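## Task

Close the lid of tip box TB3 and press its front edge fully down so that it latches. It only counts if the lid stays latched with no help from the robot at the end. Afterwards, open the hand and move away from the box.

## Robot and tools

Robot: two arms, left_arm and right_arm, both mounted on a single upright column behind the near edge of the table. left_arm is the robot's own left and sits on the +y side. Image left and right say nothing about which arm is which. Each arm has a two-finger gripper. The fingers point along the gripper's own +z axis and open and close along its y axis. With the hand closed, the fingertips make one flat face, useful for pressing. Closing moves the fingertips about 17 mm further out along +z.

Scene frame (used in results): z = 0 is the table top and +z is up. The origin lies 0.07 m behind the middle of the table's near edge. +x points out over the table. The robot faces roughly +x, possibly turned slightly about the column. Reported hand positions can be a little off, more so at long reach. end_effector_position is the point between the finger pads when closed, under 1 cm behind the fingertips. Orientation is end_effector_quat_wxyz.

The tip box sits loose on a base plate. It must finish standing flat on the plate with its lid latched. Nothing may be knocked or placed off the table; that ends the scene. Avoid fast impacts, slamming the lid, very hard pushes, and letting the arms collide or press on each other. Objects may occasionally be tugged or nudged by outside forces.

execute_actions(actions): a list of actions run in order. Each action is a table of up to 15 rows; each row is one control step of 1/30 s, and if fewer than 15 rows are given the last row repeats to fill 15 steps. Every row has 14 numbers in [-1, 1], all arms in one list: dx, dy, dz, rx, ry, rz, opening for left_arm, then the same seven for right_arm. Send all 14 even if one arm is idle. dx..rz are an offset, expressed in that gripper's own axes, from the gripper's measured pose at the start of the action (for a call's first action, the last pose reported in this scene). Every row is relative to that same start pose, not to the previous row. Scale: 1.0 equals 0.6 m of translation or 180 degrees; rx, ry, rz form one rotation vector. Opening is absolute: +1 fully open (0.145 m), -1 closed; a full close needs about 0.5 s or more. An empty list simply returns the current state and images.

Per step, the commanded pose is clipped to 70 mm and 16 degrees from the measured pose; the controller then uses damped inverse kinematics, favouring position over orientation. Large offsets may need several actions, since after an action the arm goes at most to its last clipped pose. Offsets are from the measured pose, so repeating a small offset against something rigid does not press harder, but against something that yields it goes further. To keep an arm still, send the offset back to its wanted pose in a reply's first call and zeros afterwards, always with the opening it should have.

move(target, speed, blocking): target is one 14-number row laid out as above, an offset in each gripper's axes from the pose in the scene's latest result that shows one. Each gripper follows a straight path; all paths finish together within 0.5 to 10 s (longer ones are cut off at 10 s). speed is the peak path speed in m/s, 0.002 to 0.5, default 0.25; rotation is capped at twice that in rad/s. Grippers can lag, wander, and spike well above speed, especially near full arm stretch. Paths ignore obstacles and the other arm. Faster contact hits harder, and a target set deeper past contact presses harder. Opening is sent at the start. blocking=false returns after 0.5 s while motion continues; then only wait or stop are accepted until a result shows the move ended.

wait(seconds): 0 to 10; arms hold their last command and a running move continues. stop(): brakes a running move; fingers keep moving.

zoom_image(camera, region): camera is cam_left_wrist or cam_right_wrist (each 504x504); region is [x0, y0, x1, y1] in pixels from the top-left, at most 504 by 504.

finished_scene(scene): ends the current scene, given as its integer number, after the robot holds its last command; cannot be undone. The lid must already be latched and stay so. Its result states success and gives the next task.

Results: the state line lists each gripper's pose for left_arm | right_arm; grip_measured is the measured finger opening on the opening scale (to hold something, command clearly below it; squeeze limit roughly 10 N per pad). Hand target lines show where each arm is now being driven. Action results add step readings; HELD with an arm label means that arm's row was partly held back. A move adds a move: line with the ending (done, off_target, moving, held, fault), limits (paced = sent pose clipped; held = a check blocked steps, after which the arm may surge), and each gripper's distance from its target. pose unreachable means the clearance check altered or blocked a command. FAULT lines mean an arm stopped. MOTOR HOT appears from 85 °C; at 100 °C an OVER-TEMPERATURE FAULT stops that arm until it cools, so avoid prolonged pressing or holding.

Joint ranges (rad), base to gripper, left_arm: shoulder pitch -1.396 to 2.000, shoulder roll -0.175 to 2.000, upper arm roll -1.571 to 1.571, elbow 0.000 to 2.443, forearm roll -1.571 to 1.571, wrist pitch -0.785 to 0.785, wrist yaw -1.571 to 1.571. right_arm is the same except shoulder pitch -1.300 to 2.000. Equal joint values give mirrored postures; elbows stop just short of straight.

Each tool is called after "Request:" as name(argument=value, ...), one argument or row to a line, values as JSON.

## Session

Request:
execute_actions(
  actions=[],
)

Scene clock: 0.00 s.
left_arm: end_effector_position=(+0.2275, +0.6006, +0.3946) grip_measured=+1.00 end_effector_quat_wxyz=(-0.256, +0.900, -0.014, +0.352) | right_arm: end_effector_position=(+0.1900, -0.0927, +0.1477) grip_measured=+1.00 end_effector_quat_wxyz=(+0.258, +0.408, +0.835, +0.264)
Joint positions: left_arm=[ 1.339  1.319 -0.905  0.714  0.267  0.507  0.823  0.145] | right_arm=[-0.48   0.716 -0.595  2.168 -1.483  0.448  0.708  0.145]
Joint velocities: left_arm=[-0.033 -0.011  0.002  0.002 -0.022 -0.037 -0.022 -0.   ] | right_arm=[ 0.011 -0.011  0.002 -0.002 -0.022  0.007  0.007 -0.   ]
Motor temperatures (°C, as the motors report them): left_arm=[27 25 24 26 25 26 24] | right_arm=[26 25 23 27 23 26 25]
Hand target (left_arm): +0.228, +0.601, +0.395; -0.256, +0.900, -0.014, +0.352
Hand target (right_arm): +0.190, -0.093, +0.148; +0.258, +0.408, +0.835, +0.264

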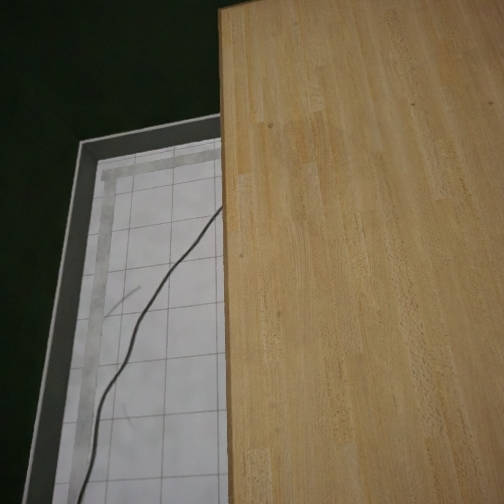

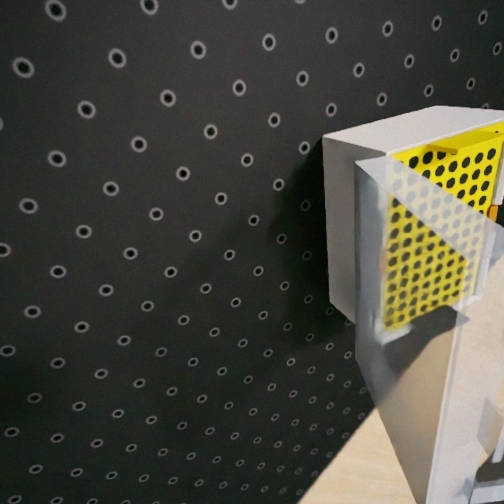

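Request:
move(
  target=[0.035,0.543,-0.12,-0.175,0.08,0.174,1,-0.067,-0.032,-0.105,-0.049,0.154,0.686,1],
  speed=0.3,
)

Scene clock: 13.40 s.
left_arm: end_effector_position=(+0.2491, +0.2794, +0.3035) grip_measured=+1.00 end_effector_quat_wxyz=(-0.083, +0.847, -0.376, +0.367) | right_arm: end_effector_position=(+0.1616, -0.1452, +0.1927) grip_measured=+1.00 end_effector_quat_wxyz=(-0.262, +0.833, +0.052, +0.485)
Joint positions: left_arm=[ 0.822  1.537 -1.     2.032  0.795  0.59   0.315  0.145] | right_arm=[-1.04   0.124  0.343  2.115  0.524  0.139  0.562  0.145]
Joint velocities: left_arm=[ 0.011  0.055 -0.012 -0.002  0.022  0.022  0.081 -0.   ] | right_arm=[ 0.033  0.011 -0.002 -0.002  0.022 -0.022 -0.007  0.   ]
Motor temperatures (°C, as the motors report them): left_arm=[27 25 24 26 25 26 24] | right_arm=[26 25 23 28 23 26 25]
Hand target (left_arm): +0.249, +0.280, +0.302; -0.085, +0.848, -0.375, +0.365
Hand target (right_arm): +0.160, -0.146, +0.191; -0.263, +0.835, +0.051, +0.481
Off the commanded pose (left_arm): 0.005 m, 1 deg.
Off the commanded pose (right_arm): 0.006 m, 2 deg.
move: off_target (left_arm, right_arm)

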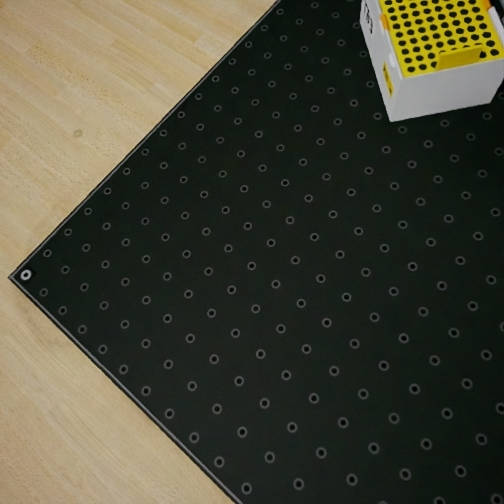

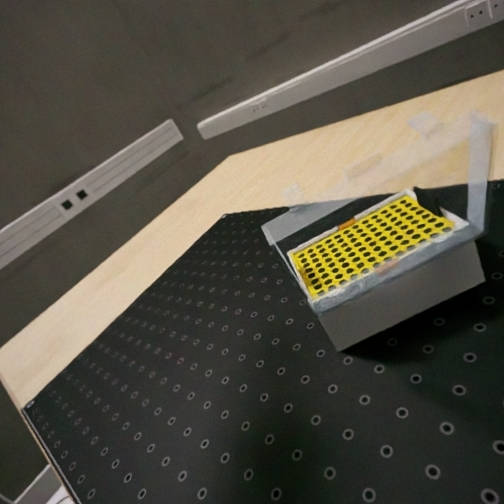

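Request:
move(
  target=[0.12,0.17,0,0,0,0,1,-0.077,0.023,0.09,-0.04,0,0,1],
  speed=0.2,
)

Scene clock: 22.07 s.
left_arm: end_effector_position=(+0.2216, +0.1571, +0.3000) grip_measured=+1.00 end_effector_quat_wxyz=(-0.054, +0.840, -0.368, +0.394) | right_arm: end_effector_position=(+0.1845, -0.1222, +0.1287) grip_measured=+1.00 end_effector_quat_wxyz=(-0.212, +0.847, +0.024, +0.487)
Joint positions: left_arm=[ 1.266  1.278 -1.577  2.43   1.279  0.771 -0.498  0.145] | right_arm=[-0.803 -0.016  0.199  1.854  0.289  0.06   0.434  0.145]
Joint velocities: left_arm=[-0.033 -0.033  0.007 -0.002  0.037  0.037 -0.081 -0.   ] | right_arm=[-0.055  0.033 -0.007 -0.002  0.022 -0.007 -0.037 -0.   ]
Motor temperatures (°C, as the motors report them): left_arm=[27 25 25 26 25 26 24] | right_arm=[26 25 23 28 23 26 25]
Hand target (left_arm): +0.222, +0.158, +0.300; -0.056, +0.840, -0.367, +0.395
Hand target (right_arm): +0.185, -0.124, +0.128; -0.208, +0.848, +0.023, +0.487
Off the commanded pose (left_arm): 0.002 m, 5 deg.
Off the commanded pose (right_arm): 0.001 m, 0 deg.
joint sent to its limit (left arm) — the command would take joint 3 (upper arm roll) past its lower limit, joint 4 (elbow) past its upper limit and joint 6 (wrist pitch) past its upper limit, so those joints were sent only as far as their limits.
move: off_target (left_arm)

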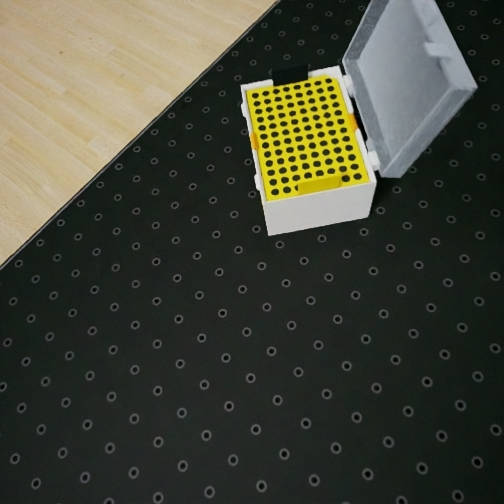

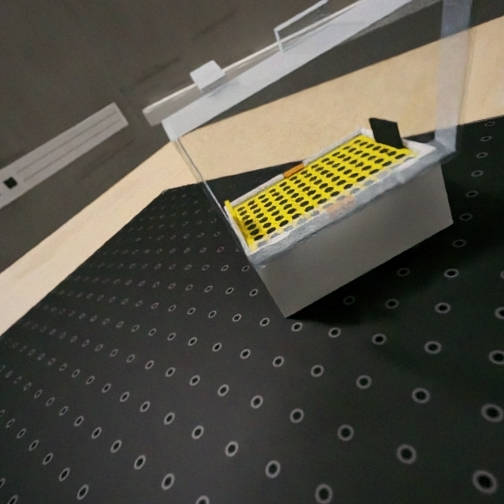

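Request:
move(
  target=[0,0,0,0,0,0,1,-0.005,0.058,-0.015,0,0,0,-1],
  speed=0.08,
)

Request:
move(
  target=[0,0,0,0,0,0,1,0.038,0.005,0.075,0,0,0,-1],
  speed=0.04,
)

Scene clock: 30.47 s.
left_arm: end_effector_position=(+0.2216, +0.1572, +0.3000) grip_measured=+1.00 end_effector_quat_wxyz=(-0.054, +0.840, -0.368, +0.394) | right_arm: end_effector_position=(+0.1836, -0.1583, +0.1183) grip_measured=-1.00 end_effector_quat_wxyz=(-0.208, +0.848, +0.023, +0.486)
Joint positions: left_arm=[ 1.266  1.278 -1.577  2.43   1.279  0.771 -0.499  0.145] | right_arm=[-0.793  0.079  0.282  1.761  0.39   0.024  0.504  0.   ]
Joint velocities: left_arm=[ 0.011  0.011 -0.007 -0.017 -0.022  0.051 -0.007 -0.   ] | right_arm=[-0.011  0.033 -0.007 -0.017  0.066 -0.007  0.051 -0.   ]
Motor temperatures (°C, as the motors report them): left_arm=[27 25 25 26 25 26 24] | right_arm=[26 25 23 28 23 26 25]
Hand target (left_arm): +0.222, +0.157, +0.300; -0.053, +0.840, -0.368, +0.394
Hand target (right_arm): +0.183, -0.157, +0.118; -0.211, +0.847, +0.024, +0.487
Off the commanded pose (left_arm): 0.000 m, 0 deg.
Off the commanded pose (right_arm): 0.002 m, 0 deg.
joint sent to its limit (left arm) — the command would take joint 4 (elbow) past its upper limit, so that joint was sent only as far as its limit.
move: done

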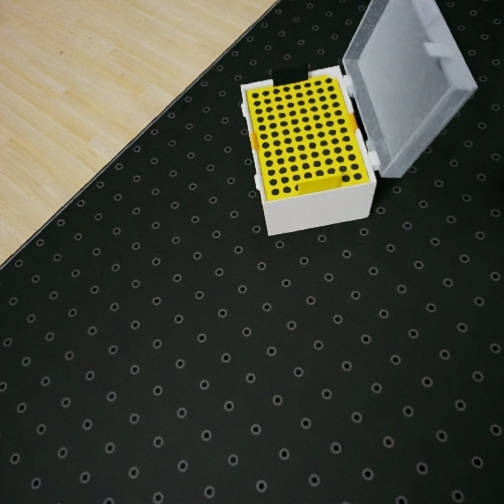

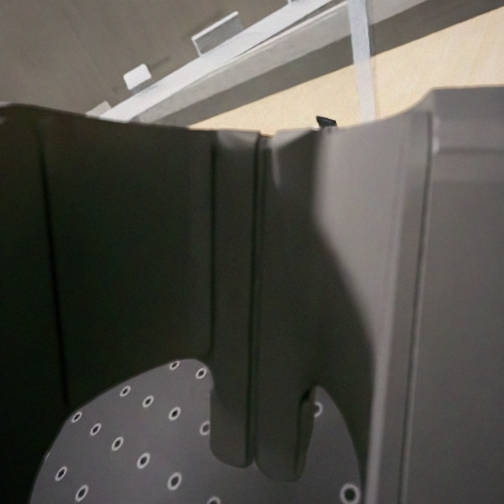

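Scene clock: 31.97 s.
left_arm: end_effector_position=(+0.2216, +0.1572, +0.3000) grip_measured=+1.00 end_effector_quat_wxyz=(-0.054, +0.840, -0.368, +0.394) | right_arm: end_effector_position=(+0.2347, -0.1495, +0.1190) grip_measured=-1.00 end_effector_quat_wxyz=(-0.208, +0.846, +0.025, +0.491)
Joint positions: left_arm=[ 1.266  1.278 -1.577  2.43   1.279  0.771 -0.499  0.145] | right_arm=[-0.583  0.079  0.274  1.708  0.338  0.159  0.47   0.   ]
Joint velocities: left_arm=[ 0.077 -0.121  0.012  0.002  0.022  0.007  0.037 -0.   ] | right_arm=[ 0.033 -0.011 -0.012 -0.007  0.066 -0.007 -0.037 -0.   ]
Motor temperatures (°C, as the motors report them): left_arm=[27 25 25 26 25 26 24] | right_arm=[26 25 23 28 23 26 25]
Hand target (left_arm): +0.222, +0.157, +0.300; -0.053, +0.841, -0.368, +0.394
Hand target (right_arm): +0.233, -0.150, +0.116; -0.206, +0.849, +0.023, +0.487
Off the commanded pose (left_arm): 0.000 m, 0 deg.
Off the commanded pose (right_arm): 0.003 m, 1 deg.
joint sent to its limit (left arm) — the command would take joint 4 (elbow) past its upper limit, so that joint was sent only as far as its limit.
move: done

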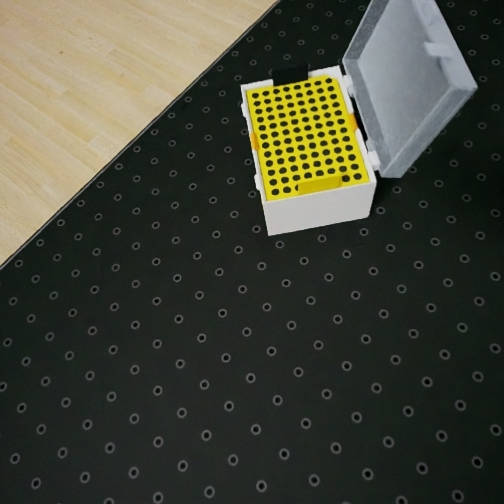

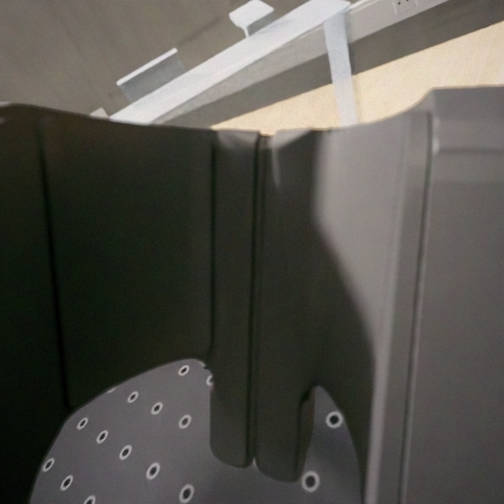

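Request:
move(
  target=[0,0,0,0,0,0,1,0.026,-0.044,0.088,0,0,0,-1],
  speed=0.04,
)

Scene clock: 37.03 s.
left_arm: end_effector_position=(+0.2216, +0.1572, +0.3000) grip_measured=+1.00 end_effector_quat_wxyz=(-0.054, +0.840, -0.368, +0.394) | right_arm: end_effector_position=(+0.2816, -0.1092, +0.1206) grip_measured=-1.00 end_effector_quat_wxyz=(-0.208, +0.843, +0.027, +0.496)
Joint positions: left_arm=[ 1.266  1.278 -1.577  2.43   1.279  0.771 -0.499  0.145] | right_arm=[-0.373  0.004  0.189  1.64   0.229  0.244  0.378  0.   ]
Joint velocities: left_arm=[ 0.033  0.077 -0.002  0.002 -0.081  0.007 -0.007  0.   ] | right_arm=[-0.055 -0.011 -0.012 -0.007 -0.022  0.007 -0.007 -0.   ]
Motor temperatures (°C, as the motors report them): left_arm=[27 25 25 26 25 26 24] | right_arm=[26 25 23 28 23 26 25]
Hand target (left_arm): +0.222, +0.157, +0.300; -0.053, +0.841, -0.368, +0.394
Hand target (right_arm): +0.280, -0.110, +0.118; -0.206, +0.846, +0.025, +0.492
Off the commanded pose (left_arm): 0.000 m, 0 deg.
Off the commanded pose (right_arm): 0.004 m, 1 deg.
joint sent to its limit (left arm) — the command would take joint 4 (elbow) past its upper limit, so that joint was sent only as far as its limit.
move: off_target (right_arm)

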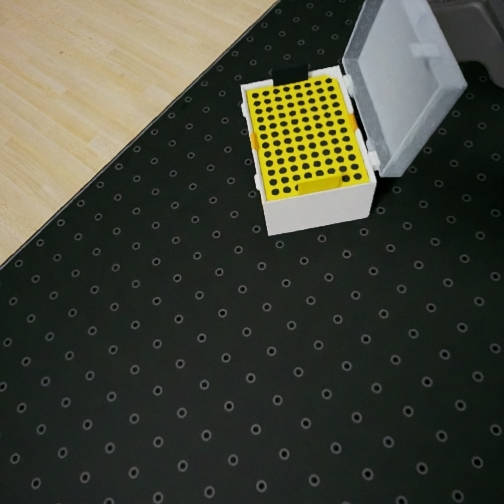

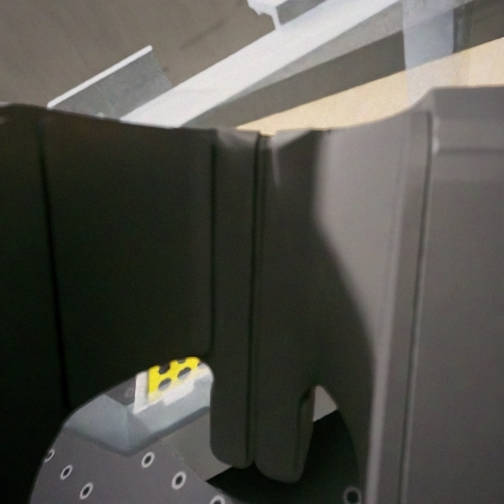

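Request:
move(
  target=[0,0,0,0,0,0,1,0.043,-0.025,0.072,0,0,0,-1],
  speed=0.035,
)

Request:
move(
  target=[0,0,0,0,0,0,1,0.055,-0.028,0.03,0,0,0,-1],
  speed=0.025,
)

Scene clock: 41.33 s.
left_arm: end_effector_position=(+0.2216, +0.1572, +0.3000) grip_measured=+1.00 end_effector_quat_wxyz=(-0.054, +0.840, -0.368, +0.394) | right_arm: end_effector_position=(+0.3283, -0.0848, +0.1318) grip_measured=-1.00 end_effector_quat_wxyz=(-0.209, +0.840, +0.028, +0.500)
Joint positions: left_arm=[ 1.266  1.278 -1.577  2.43   1.279  0.771 -0.499  0.145] | right_arm=[-0.171 -0.043  0.163  1.551  0.161  0.328  0.33   0.   ]
Joint velocities: left_arm=[ 0.011 -0.011  0.002  0.007  0.037  0.022 -0.037 -0.   ] | right_arm=[-0.033 -0.011 -0.007  0.007 -0.007  0.037  0.051  0.   ]
Motor temperatures (°C, as the motors report them): left_arm=[27 25 25 26 25 26 24] | right_arm=[26 25 23 28 23 26 25]
Hand target (left_arm): +0.222, +0.157, +0.300; -0.053, +0.841, -0.368, +0.394
Hand target (right_arm): +0.327, -0.085, +0.129; -0.207, +0.843, +0.026, +0.496
Off the commanded pose (left_arm): 0.000 m, 0 deg.
Off the commanded pose (right_arm): 0.004 m, 1 deg.
joint sent to its limit (left arm) — the command would take joint 4 (elbow) past its upper limit, so that joint was sent only as far as its limit.
move: off_target (right_arm)

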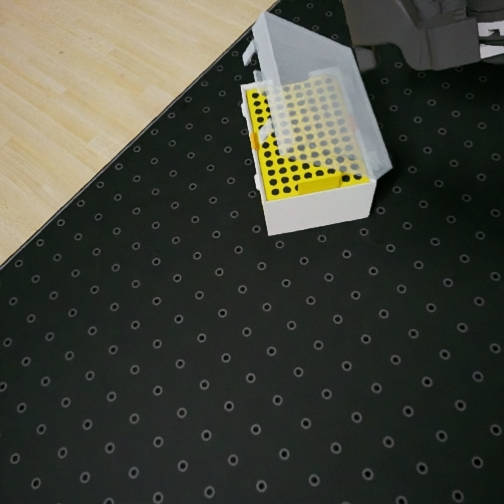

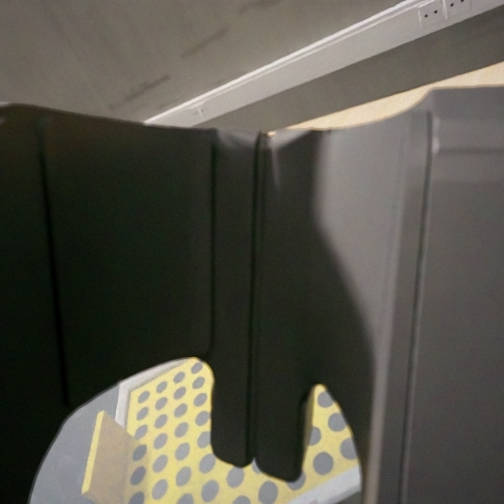

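Scene clock: 43.20 s.
left_arm: end_effector_position=(+0.2216, +0.1572, +0.3000) grip_measured=+1.00 end_effector_quat_wxyz=(-0.054, +0.840, -0.368, +0.394) | right_arm: end_effector_position=(+0.3562, -0.0690, +0.1580) grip_measured=-1.00 end_effector_quat_wxyz=(-0.210, +0.839, +0.028, +0.502)
Joint positions: left_arm=[ 1.266  1.278 -1.577  2.43   1.279  0.771 -0.499  0.145] | right_arm=[-0.051 -0.089  0.159  1.57   0.11   0.452  0.3    0.   ]
Joint velocities: left_arm=[-0.011 -0.121  0.002 -0.022  0.051 -0.051  0.007 -0.   ] | right_arm=[-0.011 -0.077 -0.007  0.012  0.007 -0.007 -0.022  0.   ]
Motor temperatures (°C, as the motors report them): left_arm=[27 25 25 26 25 26 24] | right_arm=[26 25 23 28 23 26 25]
Hand target (left_arm): +0.222, +0.157, +0.300; -0.053, +0.841, -0.368, +0.394
Hand target (right_arm): +0.356, -0.069, +0.158; -0.208, +0.840, +0.027, +0.501
Off the commanded pose (left_arm): 0.000 m, 0 deg.
Off the commanded pose (right_arm): 0.001 m, 0 deg.
joint sent to its limit (left arm) — the command would take joint 4 (elbow) past its upper limit, so that joint was sent only as far as its limit.
move: done

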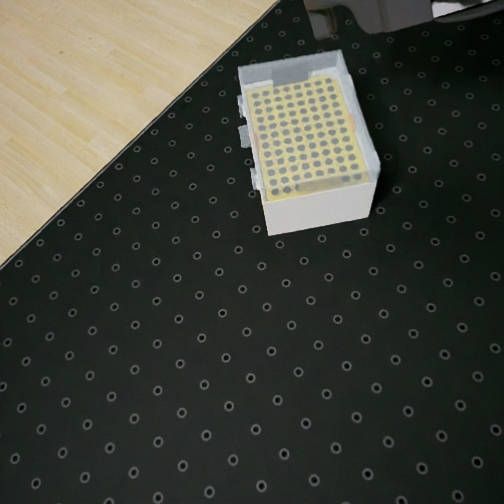

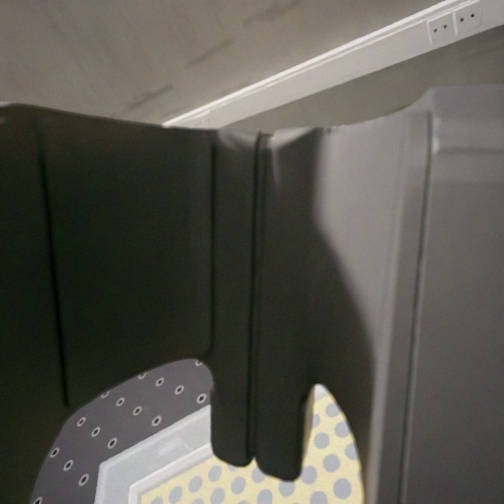

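Request:
move(
  target=[0,0,0,0,0,0,1,-0.043,-0.027,0.066,0.085,-0.219,-0.313,-1],
  speed=0.2,
)

Scene clock: 58.80 s.
left_arm: end_effector_position=(+0.2216, +0.1572, +0.3000) grip_measured=+1.00 end_effector_quat_wxyz=(-0.054, +0.840, -0.368, +0.394) | right_arm: end_effector_position=(+0.3725, -0.0412, +0.1241) grip_measured=-1.00 end_effector_quat_wxyz=(-0.045, +0.805, +0.543, +0.235)
Joint positions: left_arm=[ 1.266  1.278 -1.577  2.43   1.279  0.771 -0.499  0.145] | right_arm=[ 0.668  0.48  -0.923  1.21   0.114  0.772  0.568  0.   ]
Joint velocities: left_arm=[-0.033 -0.033 -0.002  0.012 -0.007  0.007 -0.037 -0.   ] | right_arm=[ 0.055  0.055 -0.217  0.002  0.33  -0.051 -0.242 -0.   ]
Motor temperatures (°C, as the motors report them): left_arm=[27 25 25 26 25 26 24] | right_arm=[26 25 23 28 23 26 25]
Hand target (left_arm): +0.222, +0.157, +0.300; -0.053, +0.841, -0.368, +0.394
Hand target (right_arm): +0.373, -0.042, +0.123; -0.044, +0.808, +0.539, +0.234
Off the commanded pose (left_arm): 0.000 m, 0 deg.
Off the commanded pose (right_arm): 0.006 m, 1 deg.
joint sent to its limit (left arm) — the command would take joint 4 (elbow) past its upper limit, so that joint was sent only as far as its limit.
joint sent to its limit (right arm) — the command would take joint 6 (wrist pitch) past its upper limit, so that joint was sent only as far as its limit.
move: off_target (right_arm)

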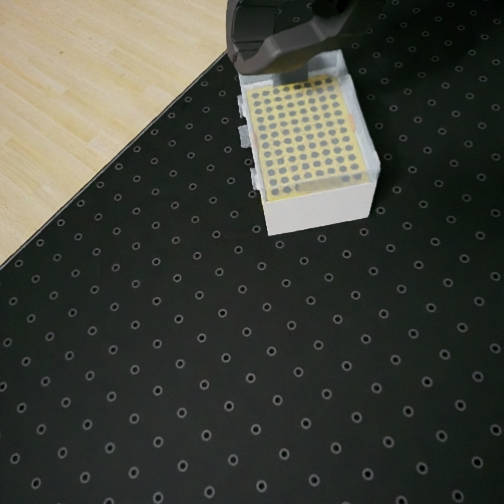

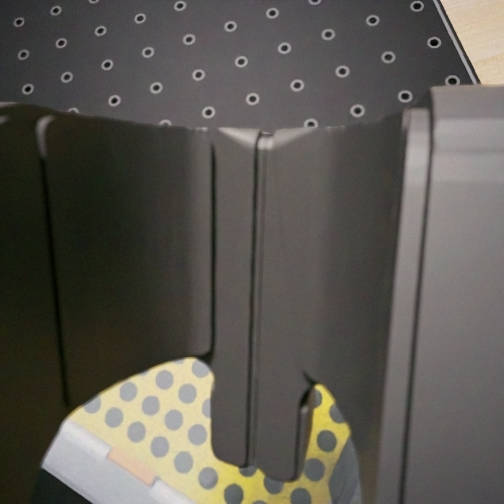

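Request:
move(
  target=[0,0,0,0,0,0,1,-0.065,-0.012,0.052,0,0,0,-1],
  speed=0.03,
)

Scene clock: 66.83 s.
left_arm: end_effector_position=(+0.2216, +0.1572, +0.3000) grip_measured=+1.00 end_effector_quat_wxyz=(-0.054, +0.840, -0.368, +0.394) | right_arm: end_effector_position=(+0.3753, -0.0505, +0.0974) grip_measured=-1.00 end_effector_quat_wxyz=(-0.055, +0.794, +0.544, +0.264)
Joint positions: left_arm=[ 1.266  1.278 -1.577  2.43   1.279  0.771 -0.499  0.145] | right_arm=[ 0.619  0.477 -0.924  1.094  0.135  0.568  0.512  0.   ]
Joint velocities: left_arm=[-0.055 -0.033 -0.012 -0.007  0.022 -0.007  0.066 -0.   ] | right_arm=[-0.011 -0.011 -0.012 -0.002 -0.037 -0.051 -0.007  0.   ]
Motor temperatures (°C, as the motors report them): left_arm=[27 25 25 26 25 26 24] | right_arm=[26 25 23 28 23 26 25]
Hand target (left_arm): +0.222, +0.157, +0.300; -0.053, +0.841, -0.368, +0.394
Hand target (right_arm): +0.364, -0.061, +0.080; -0.045, +0.804, +0.544, +0.235
Off the commanded pose (left_arm): 0.000 m, 0 deg.
Off the commanded pose (right_arm): 0.024 m, 4 deg.
joint sent to its limit (left arm) — the command would take joint 4 (elbow) past its upper limit, so that joint was sent only as far as its limit.
move: off_target (right_arm)

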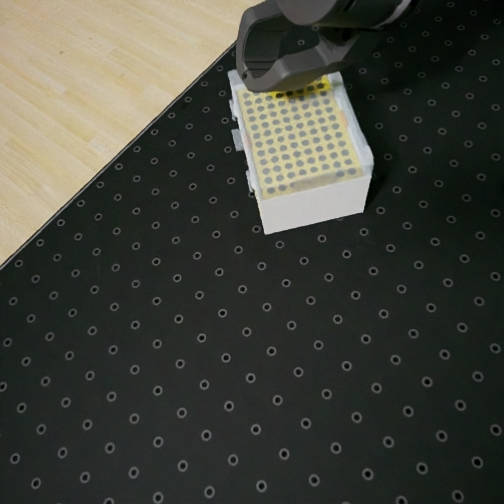

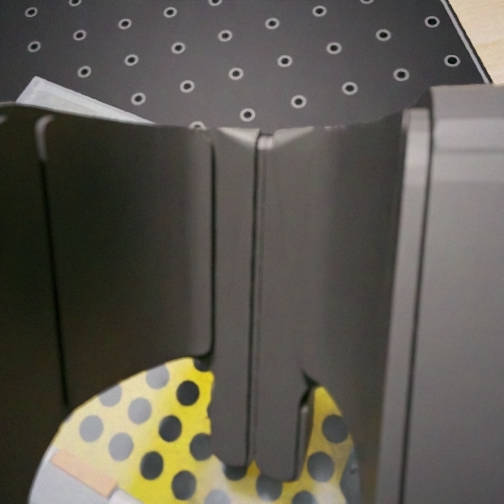

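Request:
move(
  target=[0,0,0,0,0,0,1,-0.07,-0.143,-0.033,0,-0.03,0,-1],
  speed=0.045,
)

Request:
move(
  target=[0,0,0,0,0,0,1,0.012,0.012,-0.028,0,0,0,-1],
  speed=0.04,
)

Scene clock: 72.57 s.
left_arm: end_effector_position=(+0.2216, +0.1572, +0.3000) grip_measured=+1.00 end_effector_quat_wxyz=(-0.054, +0.840, -0.368, +0.394) | right_arm: end_effector_position=(+0.3013, -0.0492, +0.0965) grip_measured=-1.00 end_effector_quat_wxyz=(-0.020, +0.788, +0.548, +0.281)
Joint positions: left_arm=[ 1.266  1.278 -1.577  2.43   1.279  0.771 -0.499  0.145] | right_arm=[ 0.341  0.611 -0.921  1.541  0.167  0.735  0.226  0.   ]
Joint velocities: left_arm=[-0.055 -0.011 -0.002 -0.002 -0.051  0.007 -0.037  0.   ] | right_arm=[ 0.121 -0.011 -0.051 -0.002  0.095 -0.022 -0.066  0.   ]
Motor temperatures (°C, as the motors report them): left_arm=[27 25 25 26 25 26 24] | right_arm=[26 25 23 28 23 26 25]
Hand target (left_arm): +0.222, +0.157, +0.300; -0.053, +0.841, -0.368, +0.394
Hand target (right_arm): +0.279, -0.057, +0.077; -0.033, +0.803, +0.548, +0.230
Off the commanded pose (left_arm): 0.000 m, 0 deg.
Off the commanded pose (right_arm): 0.030 m, 7 deg.
joint sent to its limit (left arm) — the command would take joint 4 (elbow) past its upper limit, so that joint was sent only as far as its limit.
joint sent to its limit (right arm) — the command would take joint 6 (wrist pitch) past its upper limit, so that joint was sent only as far as its limit.
move: off_target (right_arm)

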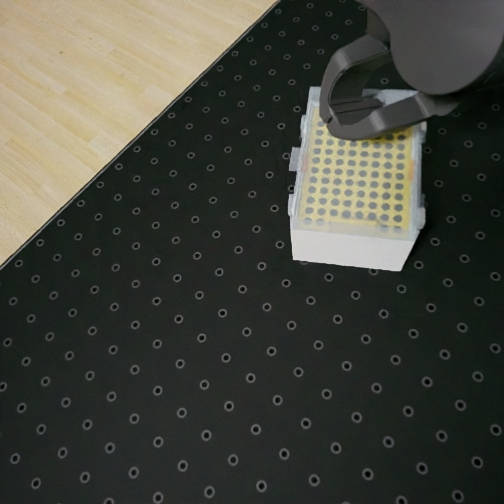

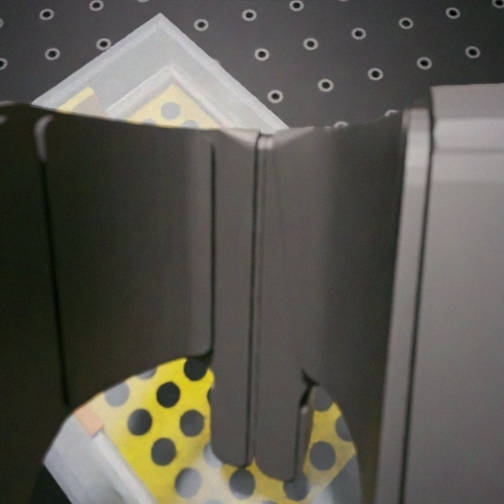

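Scene clock: 73.43 s.
left_arm: end_effector_position=(+0.2216, +0.1572, +0.3000) grip_measured=+1.00 end_effector_quat_wxyz=(-0.054, +0.840, -0.368, +0.394) | right_arm: end_effector_position=(+0.3032, -0.0517, +0.1164) grip_measured=-1.00 end_effector_quat_wxyz=(-0.022, +0.788, +0.546, +0.282)
Joint positions: left_arm=[ 1.266  1.278 -1.577  2.43   1.279  0.771 -0.499  0.145] | right_arm=[ 0.441  0.699 -1.031  1.625  0.346  0.772  0.137  0.   ]
Joint velocities: left_arm=[ 0.033 -0.033  0.012 -0.007 -0.051 -0.066  0.095  0.   ] | right_arm=[ 0.011  0.011 -0.032 -0.012  0.007  0.037 -0.066  0.   ]
Motor temperatures (°C, as the motors report them): left_arm=[27 25 25 26 25 26 24] | right_arm=[26 25 23 28 23 26 25]
Hand target (left_arm): +0.222, +0.157, +0.300; -0.053, +0.841, -0.368, +0.394
Hand target (right_arm): +0.303, -0.052, +0.116; -0.020, +0.789, +0.546, +0.281
Off the commanded pose (left_arm): 0.000 m, 0 deg.
Off the commanded pose (right_arm): 0.001 m, 0 deg.
joint sent to its limit (left arm) — the command would take joint 4 (elbow) past its upper limit, so that joint was sent only as far as its limit.
joint sent to its limit (right arm) — the command would take joint 6 (wrist pitch) past its upper limit, so that joint was sent only as far as its limit.
move: done

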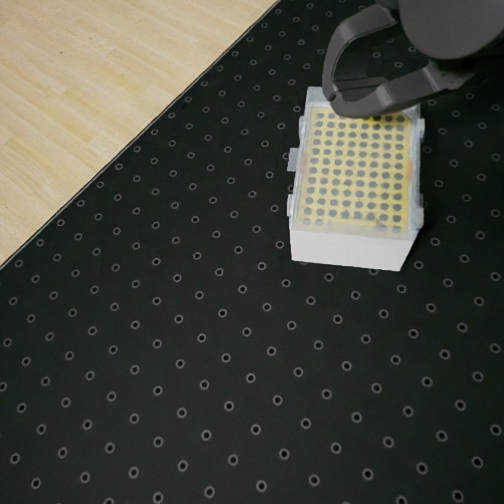

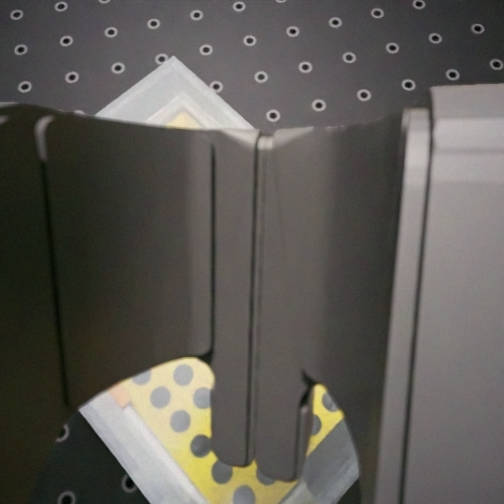

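Request:
move(
  target=[0,0,0,0,0,0,1,0.083,0.034,0.056,0.007,-0.101,0.128,-1],
  speed=0.1,
)

Scene clock: 85.47 s.
left_arm: end_effector_position=(+0.2216, +0.1572, +0.3000) grip_measured=+1.00 end_effector_quat_wxyz=(-0.054, +0.840, -0.368, +0.394) | right_arm: end_effector_position=(+0.3509, -0.0058, +0.1200) grip_measured=-1.00 end_effector_quat_wxyz=(-0.020, +0.917, +0.354, +0.184)
Joint positions: left_arm=[ 1.266  1.278 -1.577  2.43   1.279  0.771 -0.499  0.145] | right_arm=[ 1.009  0.412 -1.573  1.232  1.564  0.773 -0.521  0.   ]
Joint velocities: left_arm=[-0.055 -0.033 -0.002 -0.002  0.007 -0.007  0.022  0.   ] | right_arm=[ 0.011 -0.011 -0.007 -0.017  0.007  0.037 -0.081  0.   ]
Motor temperatures (°C, as the motors report them): left_arm=[26 25 25 26 25 26 24] | right_arm=[26 25 23 28 23 26 25]
Hand target (left_arm): +0.222, +0.157, +0.300; -0.053, +0.841, -0.368, +0.394
Hand target (right_arm): +0.351, -0.008, +0.119; -0.016, +0.917, +0.354, +0.183
Off the commanded pose (left_arm): 0.000 m, 0 deg.
Off the commanded pose (right_arm): 0.005 m, 6 deg.
joint sent to its limit (left arm) — the command would take joint 4 (elbow) past its upper limit, so that joint was sent only as far as its limit.
joint sent to its limit (right arm) — the command would take joint 3 (upper arm roll) past its lower limit, joint 5 (forearm roll) past its upper limit and joint 6 (wrist pitch) past its upper limit, so those joints were sent only as far as their limits.
move: off_target (right_arm)

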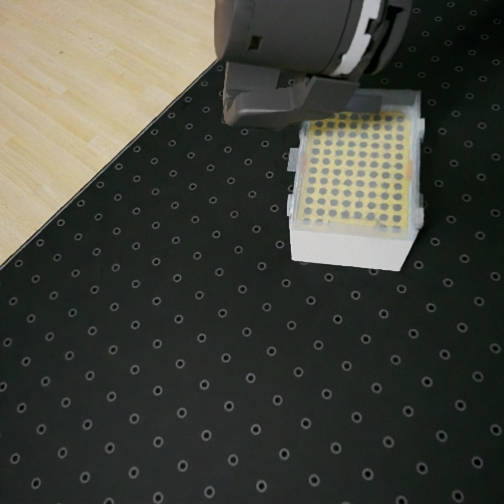

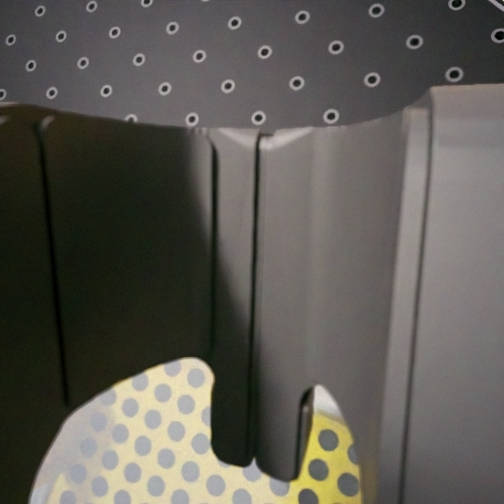

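Request:
move(
  target=[0,0,0,0,0,0,1,-0.012,-0.002,0.022,0,0,0,0.3],
  speed=0.04,
)

Scene clock: 89.50 s.
left_arm: end_effector_position=(+0.2216, +0.1572, +0.3000) grip_measured=+1.00 end_effector_quat_wxyz=(-0.054, +0.840, -0.368, +0.394) | right_arm: end_effector_position=(+0.3511, -0.0077, +0.1071) grip_measured=+0.30 end_effector_quat_wxyz=(-0.018, +0.916, +0.353, +0.186)
Joint positions: left_arm=[ 1.266  1.278 -1.577  2.43   1.279  0.771 -0.499  0.145] | right_arm=[ 0.977  0.396 -1.574  1.183  1.509  0.747 -0.482  0.098]
Joint velocities: left_arm=[ 0.077  0.011 -0.002  0.002 -0.007 -0.037 -0.037  0.   ] | right_arm=[ 0.011  0.033 -0.002 -0.007 -0.081 -0.095 -0.007  0.   ]
Motor temperatures (°C, as the motors report them): left_arm=[26 25 25 26 25 26 24] | right_arm=[27 25 23 28 23 26 25]
Hand target (left_arm): +0.222, +0.157, +0.300; -0.053, +0.841, -0.368, +0.394
Hand target (right_arm): +0.349, -0.008, +0.105; -0.020, +0.917, +0.354, +0.184
Off the commanded pose (left_arm): 0.000 m, 0 deg.
Off the commanded pose (right_arm): 0.003 m, 0 deg.
joint sent to its limit (left arm) — the command would take joint 4 (elbow) past its upper limit, so that joint was sent only as far as its limit.
move: done

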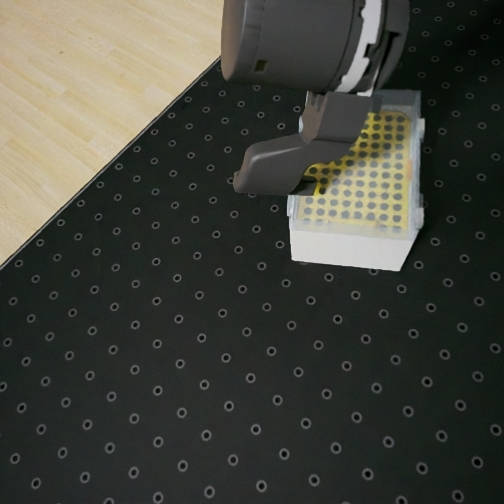

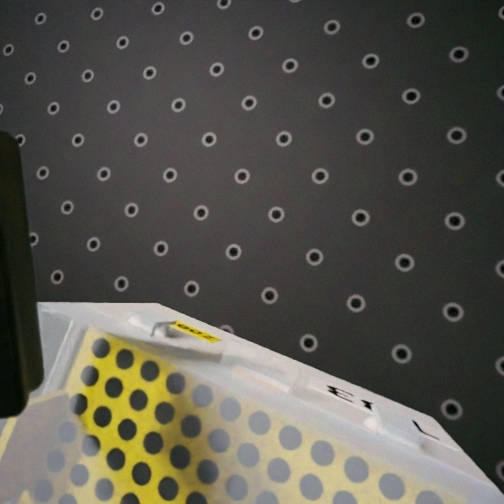

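Request:
move(
  target=[0,0,0,0,0,0,1,0,0,0,0,0,0,-1],
)

Request:
move(
  target=[0,0,0,0,0,0,1,-0.05,0,0.036,0,0,0,-1],
  speed=0.02,
)

Scene clock: 95.10 s.
left_arm: end_effector_position=(+0.2216, +0.1572, +0.3000) grip_measured=+1.00 end_effector_quat_wxyz=(-0.054, +0.840, -0.368, +0.394) | right_arm: end_effector_position=(+0.3511, -0.0078, +0.1071) grip_measured=-1.00 end_effector_quat_wxyz=(-0.018, +0.916, +0.354, +0.187)
Joint positions: left_arm=[ 1.266  1.278 -1.577  2.43   1.279  0.771 -0.499  0.145] | right_arm=[ 0.977  0.396 -1.574  1.183  1.508  0.747 -0.482  0.   ]
Joint velocities: left_arm=[-0.011 -0.055  0.002 -0.012 -0.051 -0.022  0.022 -0.   ] | right_arm=[-0.011 -0.033 -0.007 -0.007  0.022 -0.007 -0.037 -0.   ]
Motor temperatures (°C, as the motors report them): left_arm=[26 25 25 26 25 26 24] | right_arm=[27 25 23 28 23 26 25]
Hand target (left_arm): +0.222, +0.157, +0.300; -0.053, +0.841, -0.368, +0.394
Hand target (right_arm): +0.351, -0.008, +0.107; -0.018, +0.916, +0.353, +0.186
Off the commanded pose (left_arm): 0.000 m, 0 deg.
Off the commanded pose (right_arm): 0.000 m, 0 deg.
joint sent to its limit (left arm) — the command would take joint 4 (elbow) past its upper limit, so that joint was sent only as far as its limit.
move: done

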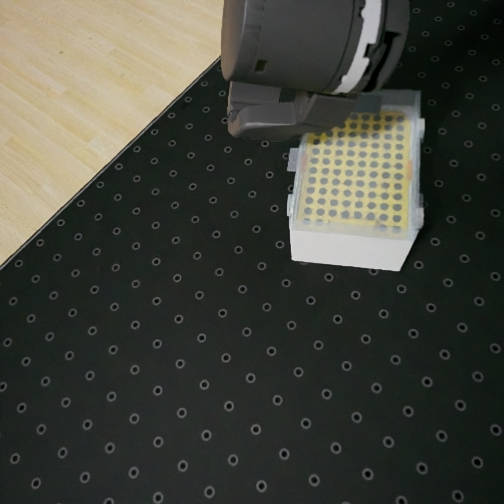

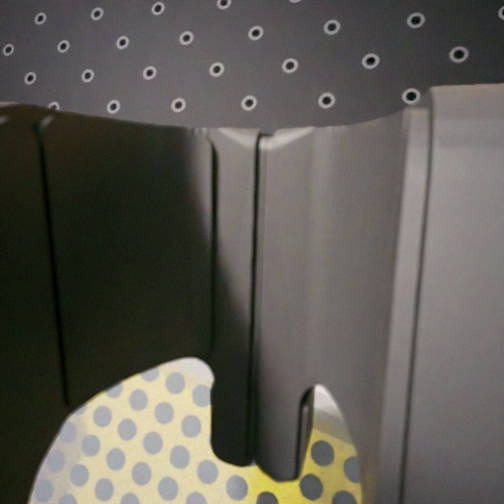

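Scene clock: 97.17 s.
left_arm: end_effector_position=(+0.2216, +0.1572, +0.3000) grip_measured=+1.00 end_effector_quat_wxyz=(-0.054, +0.840, -0.368, +0.394) | right_arm: end_effector_position=(+0.3541, -0.0100, +0.0963) grip_measured=-1.00 end_effector_quat_wxyz=(-0.028, +0.908, +0.350, +0.227)
Joint positions: left_arm=[ 1.266  1.278 -1.577  2.43   1.279  0.771 -0.499  0.145] | right_arm=[ 0.917  0.416 -1.558  1.177  1.396  0.639 -0.434  0.   ]
Joint velocities: left_arm=[-0.033 -0.055  0.002 -0.017 -0.066 -0.022 -0.066 -0.   ] | right_arm=[-0.033 -0.033 -0.022 -0.012  0.051  0.022  0.051  0.   ]
Motor temperatures (°C, as the motors report them): left_arm=[26 25 25 26 25 26 24] | right_arm=[27 25 23 28 23 26 25]
Hand target (left_arm): +0.222, +0.157, +0.300; -0.053, +0.841, -0.368, +0.394
Hand target (right_arm): +0.337, -0.024, +0.077; -0.018, +0.916, +0.355, +0.187
Off the commanded pose (left_arm): 0.000 m, 0 deg.
Off the commanded pose (right_arm): 0.029 m, 5 deg.
joint sent to its limit (left arm) — the command would take joint 4 (elbow) past its upper limit, so that joint was sent only as far as its limit.
joint sent to its limit (right arm) — the command would take joint 3 (upper arm roll) past its lower limit, so that joint was sent only as far as its limit.
move: off_target (right_arm)

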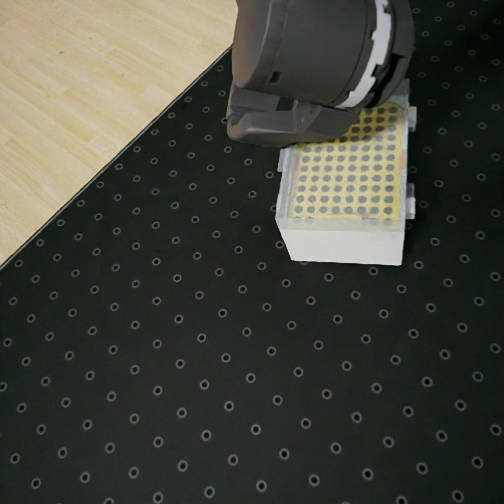

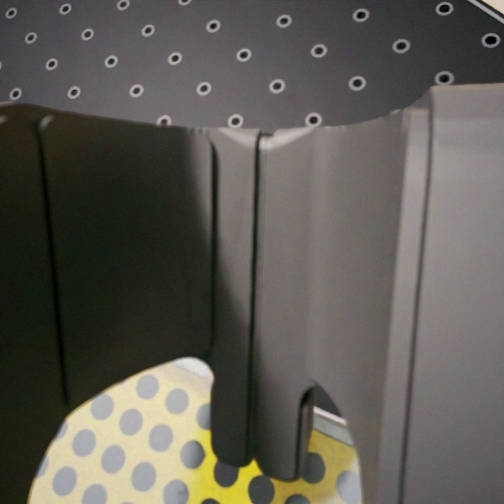

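Request:
move(
  target=[0,0,0,0,0,0,1,0.002,0,-0.022,0,-0.02,0,-1],
  speed=0.03,
)

Request:
move(
  target=[0,0,0,0,0,0,1,-0.013,-0.006,-0.003,0,0,0,-1],
  speed=0.04,
)

Request:
move(
  target=[0,0,0,0,0,0,1,-0.016,-0.003,0.02,0,0,0,-1],
  speed=0.02,
)

Scene clock: 102.37 s.
left_arm: end_effector_position=(+0.2216, +0.1572, +0.3000) grip_measured=+1.00 end_effector_quat_wxyz=(-0.054, +0.840, -0.368, +0.394) | right_arm: end_effector_position=(+0.3490, -0.0113, +0.1076) grip_measured=-1.00 end_effector_quat_wxyz=(-0.019, +0.915, +0.350, +0.198)
Joint positions: left_arm=[ 1.266  1.278 -1.577  2.43   1.279  0.771 -0.499  0.145] | right_arm=[ 0.954  0.425 -1.554  1.225  1.488  0.729 -0.5    0.   ]
Joint velocities: left_arm=[-0.033  0.055  0.002  0.002  0.037  0.022 -0.051  0.   ] | right_arm=[-0.011 -0.099 -0.007  0.002  0.022  0.037 -0.007  0.   ]
Motor temperatures (°C, as the motors report them): left_arm=[26 25 25 26 25 26 24] | right_arm=[27 25 23 28 23 26 25]
Hand target (left_arm): +0.222, +0.157, +0.300; -0.053, +0.841, -0.368, +0.394
Hand target (right_arm): +0.350, -0.012, +0.109; -0.017, +0.915, +0.350, +0.198
Off the commanded pose (left_arm): 0.000 m, 0 deg.
Off the commanded pose (right_arm): 0.001 m, 0 deg.
joint sent to its limit (left arm) — the command would take joint 4 (elbow) past its upper limit, so that joint was sent only as far as its limit.
move: done

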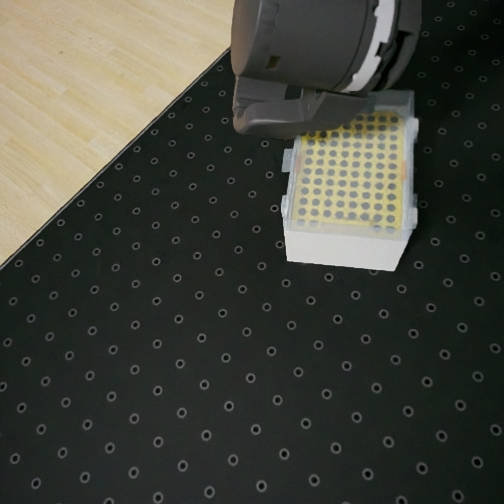

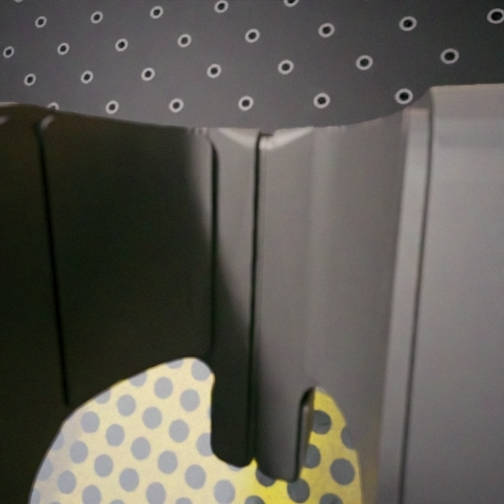

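Scene clock: 103.07 s.
left_arm: end_effector_position=(+0.2216, +0.1572, +0.3000) grip_measured=+1.00 end_effector_quat_wxyz=(-0.054, +0.840, -0.368, +0.394) | right_arm: end_effector_position=(+0.3414, -0.0134, +0.1067) grip_measured=-1.00 end_effector_quat_wxyz=(-0.020, +0.915, +0.352, +0.198)
Joint positions: left_arm=[ 1.266  1.278 -1.577  2.43   1.279  0.771 -0.499  0.145] | right_arm=[ 0.939  0.448 -1.554  1.272  1.495  0.722 -0.528  0.   ]
Joint velocities: left_arm=[ 0.055 -0.011  0.007 -0.002  0.007 -0.051 -0.066 -0.   ] | right_arm=[ 0.033 -0.011  0.007 -0.032 -0.007  0.022  0.007  0.   ]
Motor temperatures (°C, as the motors report them): left_arm=[26 25 25 26 25 26 24] | right_arm=[27 25 23 28 23 26 25]
Hand target (left_arm): +0.222, +0.157, +0.300; -0.053, +0.841, -0.368, +0.394
Hand target (right_arm): +0.341, -0.014, +0.106; -0.019, +0.915, +0.350, +0.198
Off the commanded pose (left_arm): 0.000 m, 0 deg.
Off the commanded pose (right_arm): 0.001 m, 0 deg.
joint sent to its limit (left arm) — the command would take joint 4 (elbow) past its upper limit, so that joint was sent only as far as its limit.
move: done

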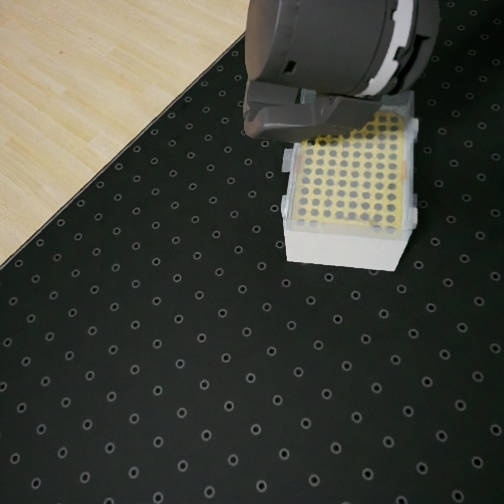

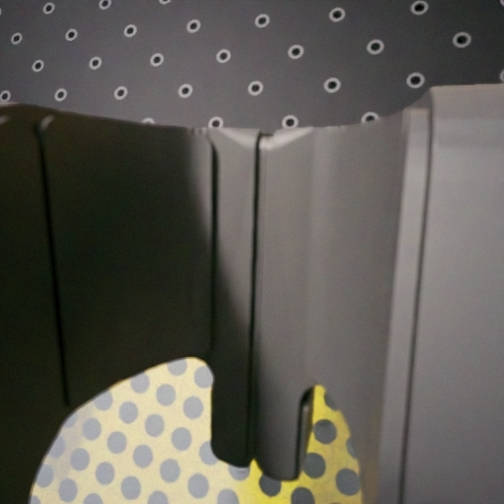

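Scene clock: 104.07 s.
left_arm: end_effector_position=(+0.2216, +0.1572, +0.3000) grip_measured=+1.00 end_effector_quat_wxyz=(-0.054, +0.840, -0.368, +0.394) | right_arm: end_effector_position=(+0.3418, -0.0149, +0.0970) grip_measured=-1.00 end_effector_quat_wxyz=(-0.019, +0.913, +0.352, +0.204)
Joint positions: left_arm=[ 1.266  1.278 -1.577  2.43   1.279  0.771 -0.499  0.145] | right_arm=[ 0.913  0.437 -1.556  1.237  1.449  0.691 -0.499  0.   ]
Joint velocities: left_arm=[-0.033  0.077  0.007 -0.002 -0.022  0.007  0.037 -0.   ] | right_arm=[-0.055  0.011 -0.002 -0.017 -0.037  0.022 -0.007  0.   ]
Motor temperatures (°C, as the motors report them): left_arm=[26 25 25 26 25 26 24] | right_arm=[27 25 23 28 23 26 25]
Hand target (left_arm): +0.222, +0.157, +0.300; -0.053, +0.841, -0.368, +0.394
Hand target (right_arm): +0.338, -0.016, +0.092; -0.020, +0.914, +0.353, +0.198
Off the commanded pose (left_arm): 0.000 m, 0 deg.
Off the commanded pose (right_arm): 0.007 m, 1 deg.
joint sent to its limit (left arm) — the command would take joint 4 (elbow) past its upper limit, so that joint was sent only as far as its limit.
move: off_target (right_arm)

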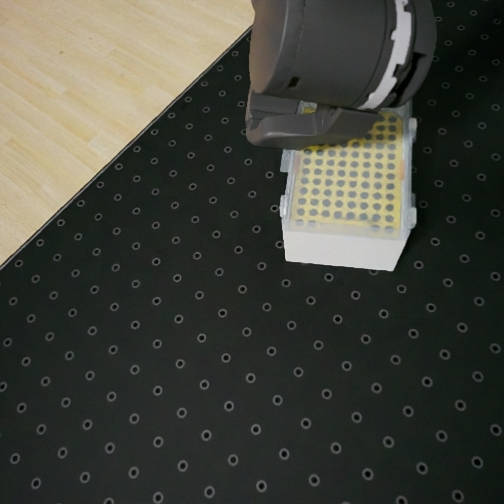

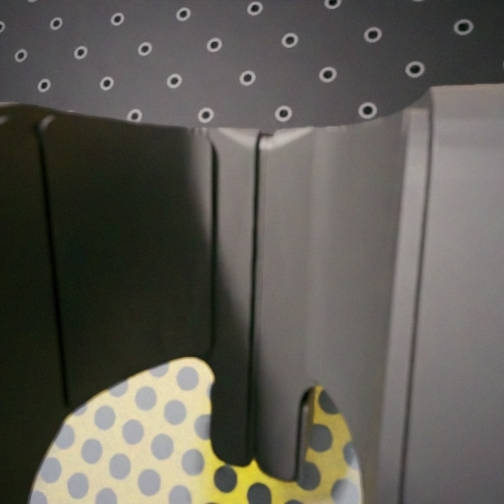

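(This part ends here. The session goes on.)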